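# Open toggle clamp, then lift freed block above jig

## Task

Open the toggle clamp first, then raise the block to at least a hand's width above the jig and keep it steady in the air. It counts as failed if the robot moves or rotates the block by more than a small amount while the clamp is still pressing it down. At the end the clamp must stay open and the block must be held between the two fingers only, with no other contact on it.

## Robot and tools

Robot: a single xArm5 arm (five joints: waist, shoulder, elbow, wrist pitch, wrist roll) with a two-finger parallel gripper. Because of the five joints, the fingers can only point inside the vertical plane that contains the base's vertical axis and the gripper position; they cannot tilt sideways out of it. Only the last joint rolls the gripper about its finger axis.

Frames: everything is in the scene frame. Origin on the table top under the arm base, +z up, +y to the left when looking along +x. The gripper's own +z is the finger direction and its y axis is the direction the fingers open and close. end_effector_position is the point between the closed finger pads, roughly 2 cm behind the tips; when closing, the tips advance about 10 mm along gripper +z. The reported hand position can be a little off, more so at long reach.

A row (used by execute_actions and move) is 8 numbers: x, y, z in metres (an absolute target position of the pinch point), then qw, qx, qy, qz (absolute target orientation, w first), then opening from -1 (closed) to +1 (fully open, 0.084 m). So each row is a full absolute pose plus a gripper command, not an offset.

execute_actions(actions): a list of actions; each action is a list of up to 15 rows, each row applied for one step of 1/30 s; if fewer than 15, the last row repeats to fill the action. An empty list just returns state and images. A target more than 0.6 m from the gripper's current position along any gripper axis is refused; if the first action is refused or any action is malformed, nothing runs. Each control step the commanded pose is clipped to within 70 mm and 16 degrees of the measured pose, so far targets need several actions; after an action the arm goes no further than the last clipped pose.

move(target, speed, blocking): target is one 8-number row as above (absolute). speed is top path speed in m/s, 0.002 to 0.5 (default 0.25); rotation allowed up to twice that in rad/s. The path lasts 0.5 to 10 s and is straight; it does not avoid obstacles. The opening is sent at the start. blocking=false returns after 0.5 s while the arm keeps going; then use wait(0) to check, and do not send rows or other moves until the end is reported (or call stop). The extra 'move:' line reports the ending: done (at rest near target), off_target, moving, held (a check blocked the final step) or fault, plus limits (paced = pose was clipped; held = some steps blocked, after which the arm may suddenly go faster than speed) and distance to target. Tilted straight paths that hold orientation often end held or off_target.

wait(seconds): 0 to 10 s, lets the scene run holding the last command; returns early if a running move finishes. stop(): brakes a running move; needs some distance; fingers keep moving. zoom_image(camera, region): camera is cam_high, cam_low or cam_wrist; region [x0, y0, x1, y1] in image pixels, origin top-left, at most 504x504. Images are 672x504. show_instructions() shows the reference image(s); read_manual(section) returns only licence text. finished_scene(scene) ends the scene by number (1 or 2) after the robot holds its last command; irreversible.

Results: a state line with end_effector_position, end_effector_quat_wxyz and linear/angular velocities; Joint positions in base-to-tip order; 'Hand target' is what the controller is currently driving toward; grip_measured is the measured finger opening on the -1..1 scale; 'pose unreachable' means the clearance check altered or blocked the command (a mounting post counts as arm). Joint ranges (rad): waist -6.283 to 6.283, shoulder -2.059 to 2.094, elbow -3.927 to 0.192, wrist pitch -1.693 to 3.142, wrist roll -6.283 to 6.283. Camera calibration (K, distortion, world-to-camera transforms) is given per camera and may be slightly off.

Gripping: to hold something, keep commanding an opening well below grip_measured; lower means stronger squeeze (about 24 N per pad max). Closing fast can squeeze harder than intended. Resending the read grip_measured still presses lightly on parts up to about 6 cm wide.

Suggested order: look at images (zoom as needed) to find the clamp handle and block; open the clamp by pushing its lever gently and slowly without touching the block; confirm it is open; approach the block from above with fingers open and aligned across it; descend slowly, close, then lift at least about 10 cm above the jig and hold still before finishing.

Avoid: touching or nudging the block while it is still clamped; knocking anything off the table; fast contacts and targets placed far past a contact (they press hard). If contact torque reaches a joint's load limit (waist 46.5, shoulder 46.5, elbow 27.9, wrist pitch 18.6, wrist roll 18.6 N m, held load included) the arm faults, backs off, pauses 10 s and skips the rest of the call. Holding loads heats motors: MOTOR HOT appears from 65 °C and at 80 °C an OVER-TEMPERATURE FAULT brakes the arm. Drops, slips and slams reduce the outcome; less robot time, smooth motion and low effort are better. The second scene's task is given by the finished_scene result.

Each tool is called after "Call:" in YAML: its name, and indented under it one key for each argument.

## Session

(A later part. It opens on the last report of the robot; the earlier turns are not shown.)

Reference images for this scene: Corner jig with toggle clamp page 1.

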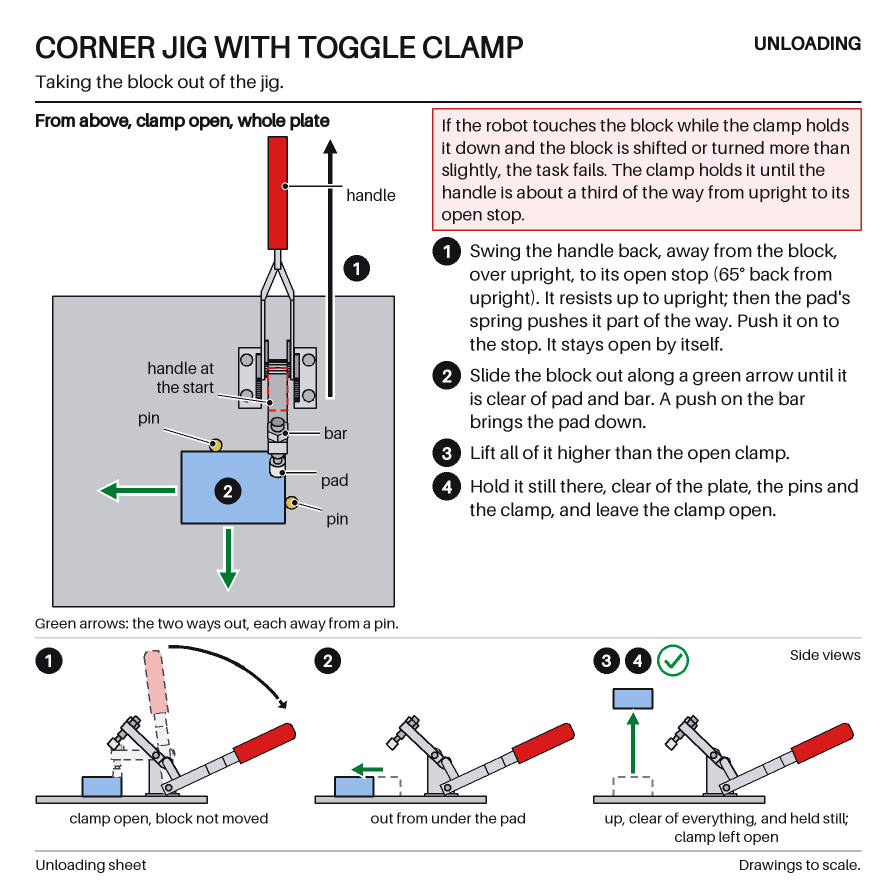

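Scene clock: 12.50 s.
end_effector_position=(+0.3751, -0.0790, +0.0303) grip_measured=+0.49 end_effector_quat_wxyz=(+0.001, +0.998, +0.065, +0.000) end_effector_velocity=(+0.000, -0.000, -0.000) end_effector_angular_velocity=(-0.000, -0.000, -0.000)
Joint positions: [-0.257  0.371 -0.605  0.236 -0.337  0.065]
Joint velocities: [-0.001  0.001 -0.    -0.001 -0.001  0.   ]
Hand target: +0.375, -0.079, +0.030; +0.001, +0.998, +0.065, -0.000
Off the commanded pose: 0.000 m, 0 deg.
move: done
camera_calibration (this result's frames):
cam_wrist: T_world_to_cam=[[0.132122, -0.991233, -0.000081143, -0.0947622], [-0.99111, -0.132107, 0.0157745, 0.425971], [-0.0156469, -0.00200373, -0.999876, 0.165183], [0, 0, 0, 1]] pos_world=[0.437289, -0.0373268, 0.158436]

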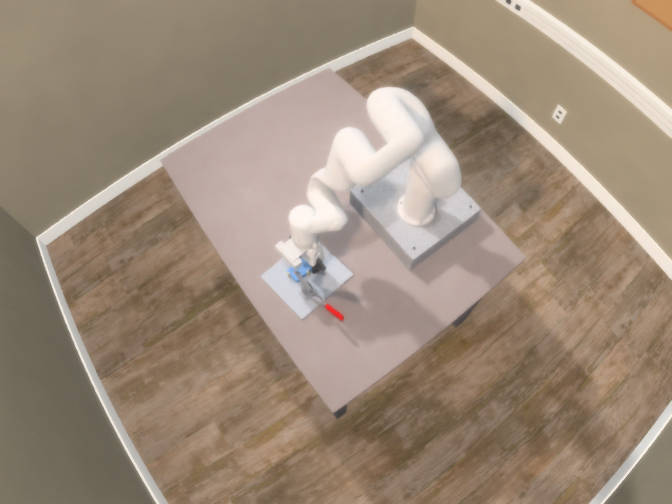

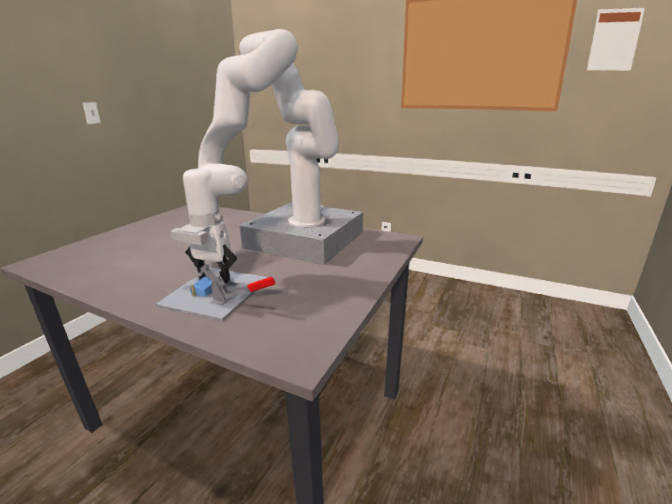

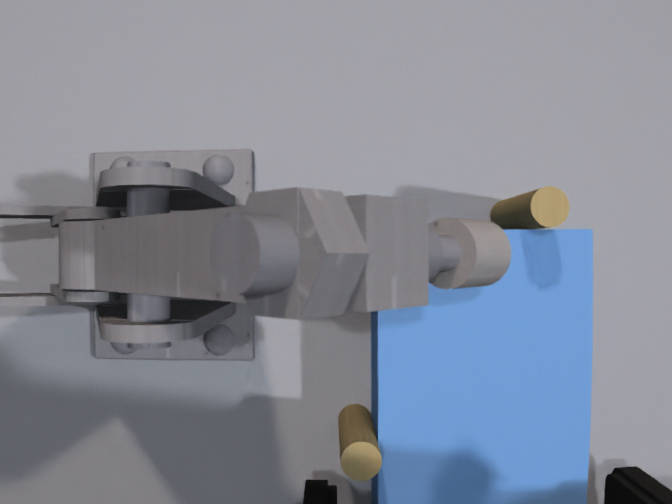

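Call:
move:
  target: [0.375,-0.079,0.027,0,1,0.065,0,-0.3]
  speed: 0.03

Call:
move:
  target: [0.331,-0.092,0.027,0,1,0.065,0,-0.3]
  speed: 0.05

Call:
move:
  target: [0.331,-0.092,0.027,0,1,0.065,0,0.35]

Call:
move:
  target: [0.367,-0.0873,0.026,0,1,0.065,0,0.35]
  speed: 0.08

Call:
move:
  target: [0.367,-0.0873,0.026,0,1,0.065,0,-0.6]

Scene clock: 13.37 s.
end_effector_position=(+0.3757, -0.0790, +0.0275) grip_measured=+0.04 end_effector_quat_wxyz=(+0.001, +0.998, +0.065, +0.001) end_effector_velocity=(-0.000, +0.000, -0.001) end_effector_angular_velocity=(+0.000, +0.001, -0.000)
Joint positions: [-0.256  0.382 -0.608  0.227 -0.337  0.046]
Joint velocities: [-0.     0.002 -0.001  0.     0.    -0.   ]
Hand target: +0.375, -0.079, +0.027; +0.001, +0.998, +0.065, -0.000
Off the commanded pose: 0.001 m, 0 deg.
move: done
camera_calibration (this result's frames):
cam_wrist: T_world_to_cam=[[0.13265, -0.991163, 0.000283344, -0.095004], [-0.991056, -0.132631, 0.0147481, 0.426601], [-0.0145802, -0.00223715, -0.999891, 0.161948], [0, 0, 0, 1]] pos_world=[0.437748, -0.0372215, 0.155666]

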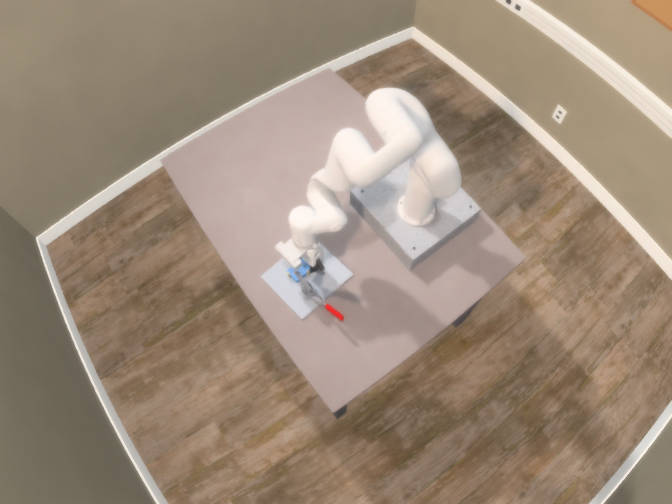

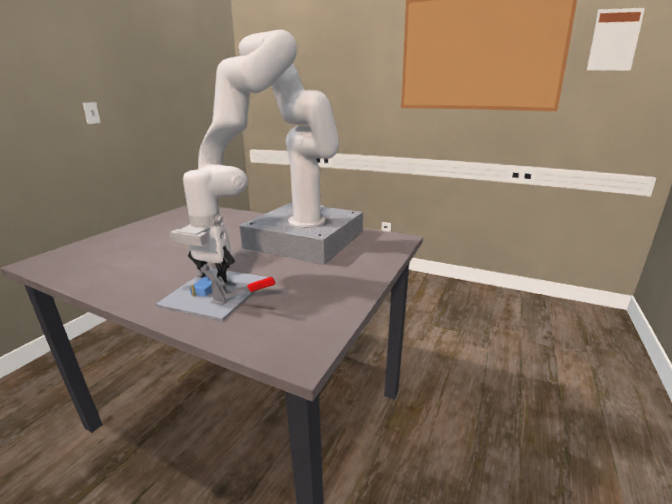

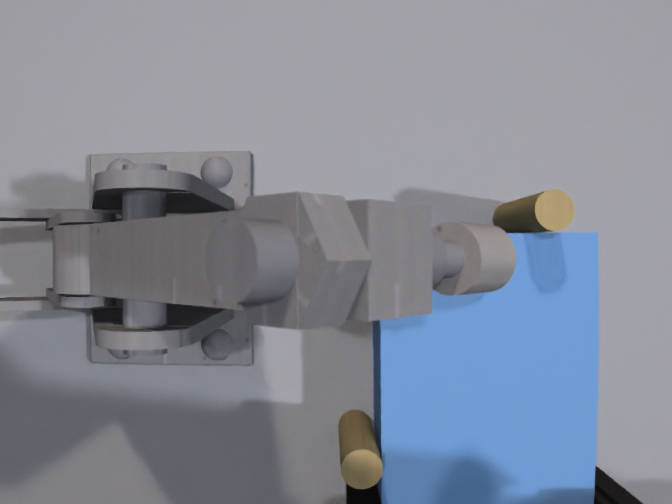

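Scene clock: 14.63 s.
end_effector_position=(+0.3315, -0.0920, +0.0273) grip_measured=+0.04 end_effector_quat_wxyz=(+0.001, +0.998, +0.065, +0.000) end_effector_velocity=(-0.000, -0.000, +0.000) end_effector_angular_velocity=(-0.000, -0.001, -0.000)
Joint positions: [-0.32   0.314 -0.47   0.158 -0.4    0.046]
Joint velocities: [-0.001 -0.001  0.001 -0.    -0.001  0.   ]
Hand target: +0.331, -0.092, +0.027; +0.001, +0.998, +0.065, -0.000
Off the commanded pose: 0.001 m, 0 deg.
move: done
camera_calibration (this result's frames):
cam_wrist: T_world_to_cam=[[0.132146, -0.99123, -0.000139454, -0.101939], [-0.99111, -0.132132, 0.0155339, 0.381108], [-0.0154161, -0.00191453, -0.999879, 0.161457], [0, 0, 0, 1]] pos_world=[0.39368, -0.0503794, 0.155503]

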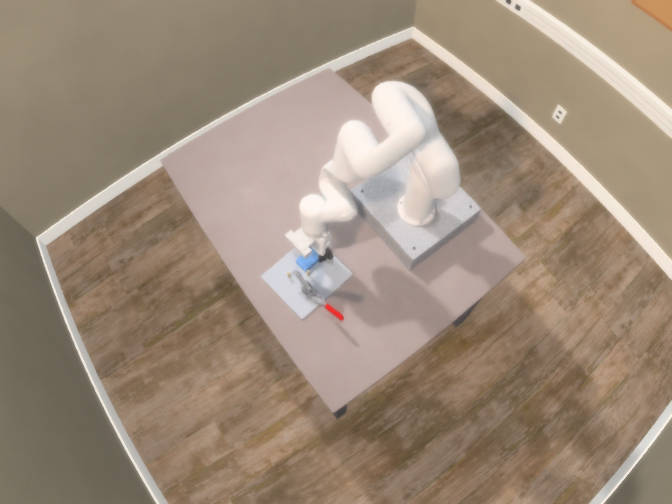

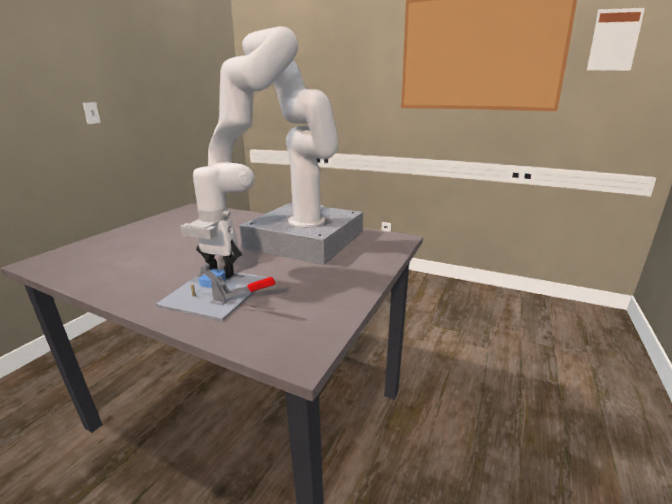

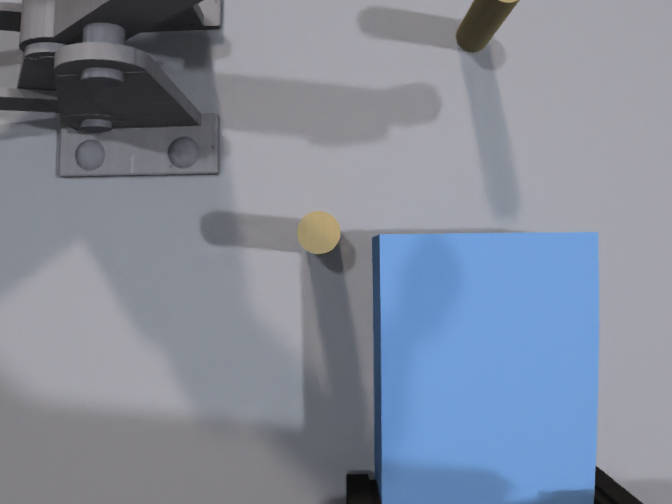

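Scene clock: 15.33 s.
end_effector_position=(+0.3309, -0.0920, +0.0269) grip_measured=+0.34 end_effector_quat_wxyz=(+0.001, +0.998, +0.065, -0.000) end_effector_velocity=(+0.001, -0.001, +0.001) end_effector_angular_velocity=(-0.001, -0.003, -0.000)
Joint positions: [-0.32   0.315 -0.469  0.157 -0.401  0.059]
Joint velocities: [-0.001 -0.002 -0.001 -0.001 -0.    -0.   ]
Hand target: +0.331, -0.092, +0.027; +0.001, +0.998, +0.065, -0.000
Off the commanded pose: 0.000 m, 0 deg.
move: done
camera_calibration (this result's frames):
cam_wrist: T_world_to_cam=[[0.132102, -0.991236, -0.000602074, -0.101763], [-0.991098, -0.132094, 0.0166163, 0.380496], [-0.0165502, -0.00159833, -0.999862, 0.161451], [0, 0, 0, 1]] pos_world=[0.393224, -0.0503514, 0.155045]

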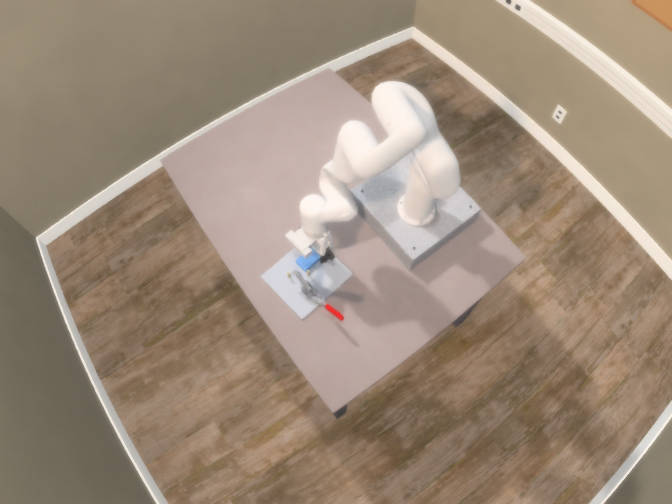

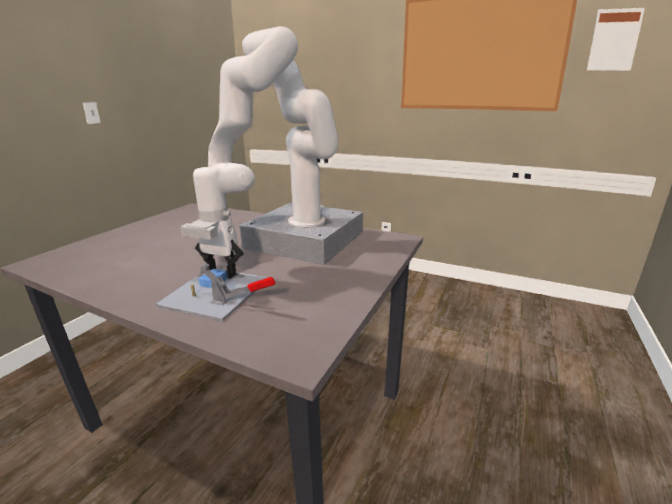

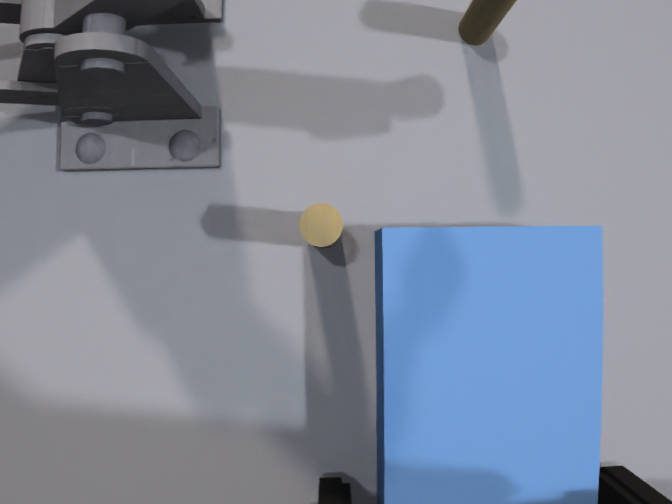

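Scene clock: 16.13 s.
end_effector_position=(+0.3666, -0.0873, +0.0258) grip_measured=+0.34 end_effector_quat_wxyz=(+0.001, +0.998, +0.065, -0.000) end_effector_velocity=(+0.001, -0.000, +0.000) end_effector_angular_velocity=(-0.000, -0.001, +0.001)
Joint positions: [-0.283  0.376 -0.587  0.214 -0.363  0.059]
Joint velocities: [ 0.     0.    -0.002  0.001 -0.001 -0.   ]
Hand target: +0.367, -0.087, +0.026; +0.001, +0.998, +0.065, -0.000
Off the commanded pose: 0.000 m, 0 deg.
move: done
camera_calibration (this result's frames):
cam_wrist: T_world_to_cam=[[0.132013, -0.991248, -0.000549896, -0.101798], [-0.991106, -0.132003, 0.0168271, 0.416584], [-0.0167524, -0.00167639, -0.999858, 0.160947], [0, 0, 0, 1]] pos_world=[0.429014, -0.0456465, 0.153858]

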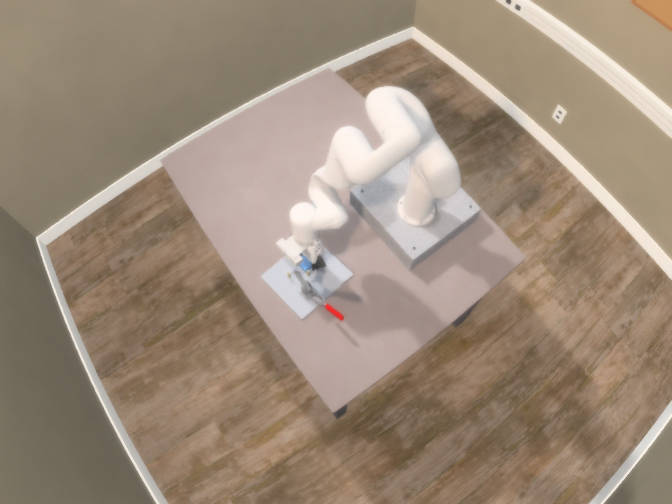

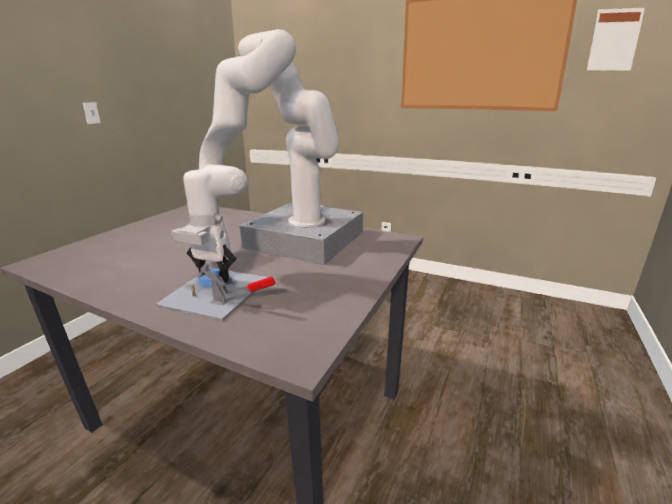

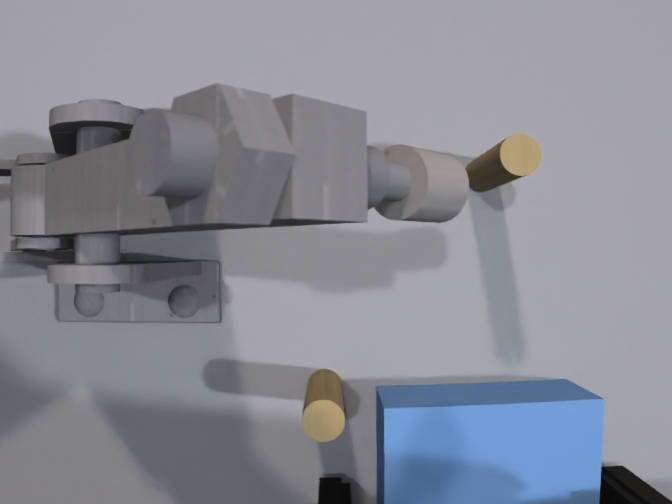

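Scene clock: 16.83 s.
end_effector_position=(+0.3670, -0.0873, +0.0260) grip_measured=+0.04 end_effector_quat_wxyz=(+0.001, +0.998, +0.065, -0.000) end_effector_velocity=(-0.000, +0.000, +0.000) end_effector_angular_velocity=(-0.000, -0.000, +0.002)
Joint positions: [-0.283  0.376 -0.587  0.214 -0.363  0.046]
Joint velocities: [ 0.001 -0.002  0.001  0.    -0.001 -0.   ]
Hand target: +0.367, -0.087, +0.026; +0.001, +0.998, +0.065, -0.000
Off the commanded pose: 0.000 m, 0 deg.
move: done
camera_calibration (this result's frames):
cam_wrist: T_world_to_cam=[[0.132048, -0.991243, -0.000388777, -0.101901], [-0.991109, -0.132037, 0.0164072, 0.416898], [-0.0163149, -0.00178123, -0.999865, 0.160997], [0, 0, 0, 1]] pos_world=[0.429274, -0.0456763, 0.154095]

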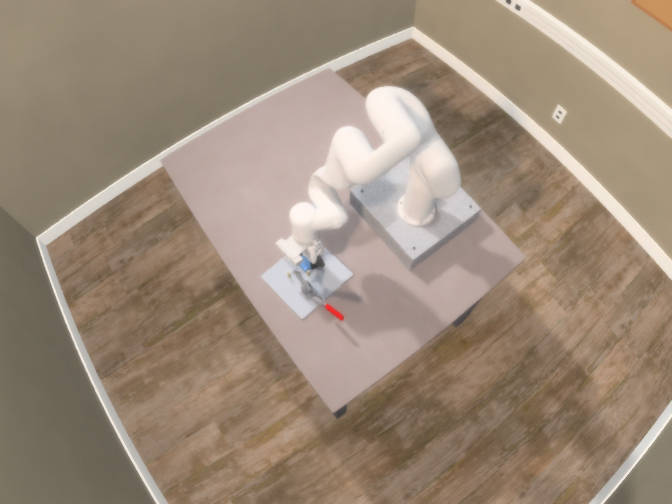

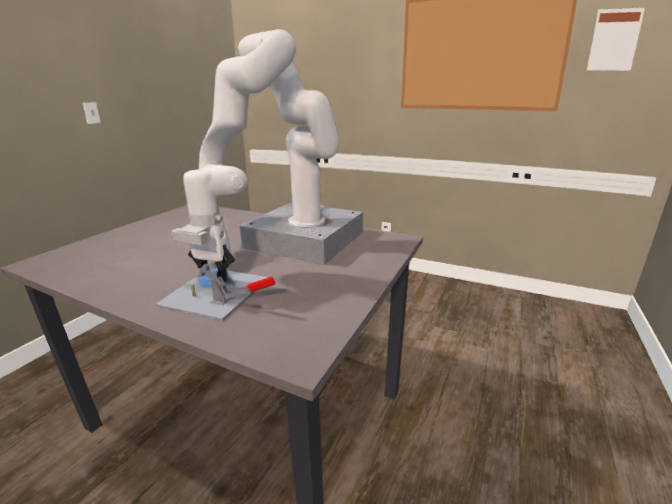

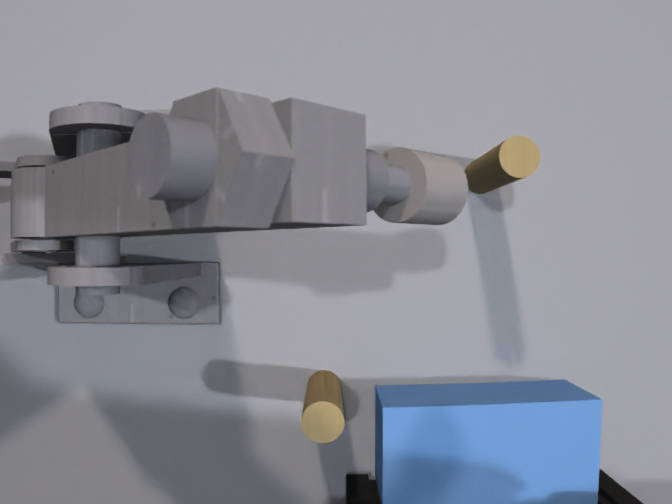

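Call:
move:
  target: [0.362,-0.09,0.25,0,1,0.065,0,-0.6]
  speed: 0.15

Scene clock: 18.83 s.
end_effector_position=(+0.3626, -0.0901, +0.2491) grip_measured=+0.04 end_effector_quat_wxyz=(+0.001, +0.998, +0.065, -0.001) end_effector_velocity=(+0.003, -0.001, +0.004) end_effector_angular_velocity=(-0.002, -0.009, +0.001)
Joint positions: [-0.294 -0.266 -0.675  0.946 -0.374  0.046]
Joint velocities: [ 0.    -0.003 -0.006  0.    -0.001 -0.   ]
Hand target: +0.363, -0.090, +0.250; +0.001, +0.998, +0.065, -0.000
Off the commanded pose: 0.001 m, 0 deg.
move: done
camera_calibration (this result's frames):
cam_wrist: T_world_to_cam=[[0.132106, -0.991235, -0.000894932, -0.10393], [-0.99108, -0.132101, 0.0175951, 0.408251], [-0.0175591, -0.00143747, -0.999845, 0.384517], [0, 0, 0, 1]] pos_world=[0.42509, -0.048536, 0.377181]

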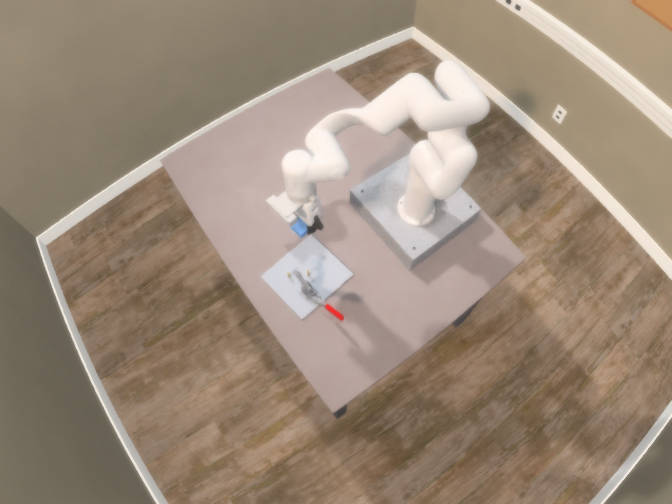

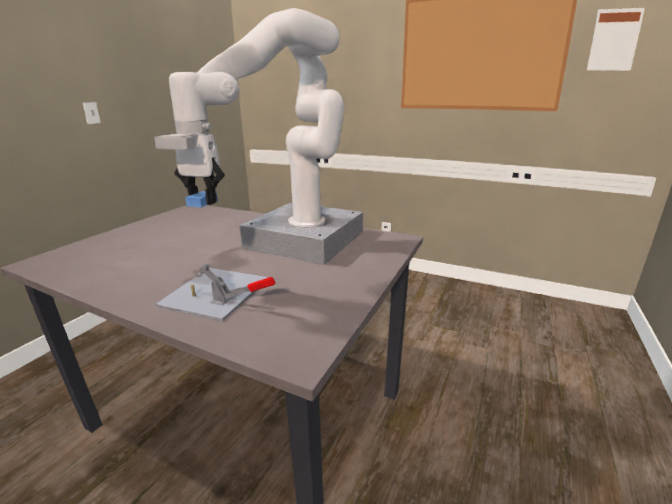

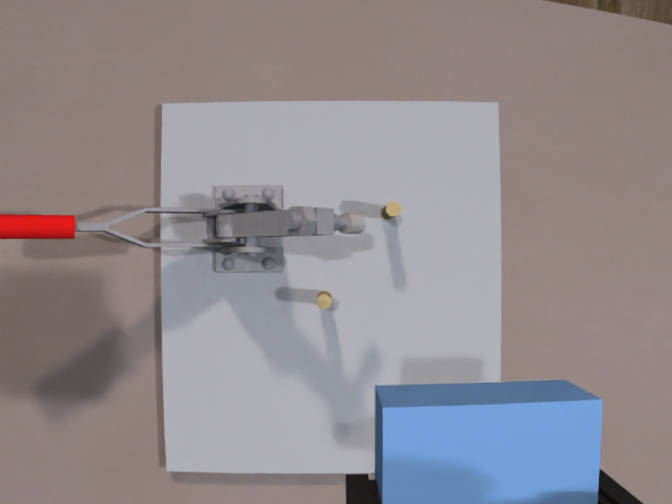

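Call:
finished_scene:
  scene: 2

The scene is finished: the task was done.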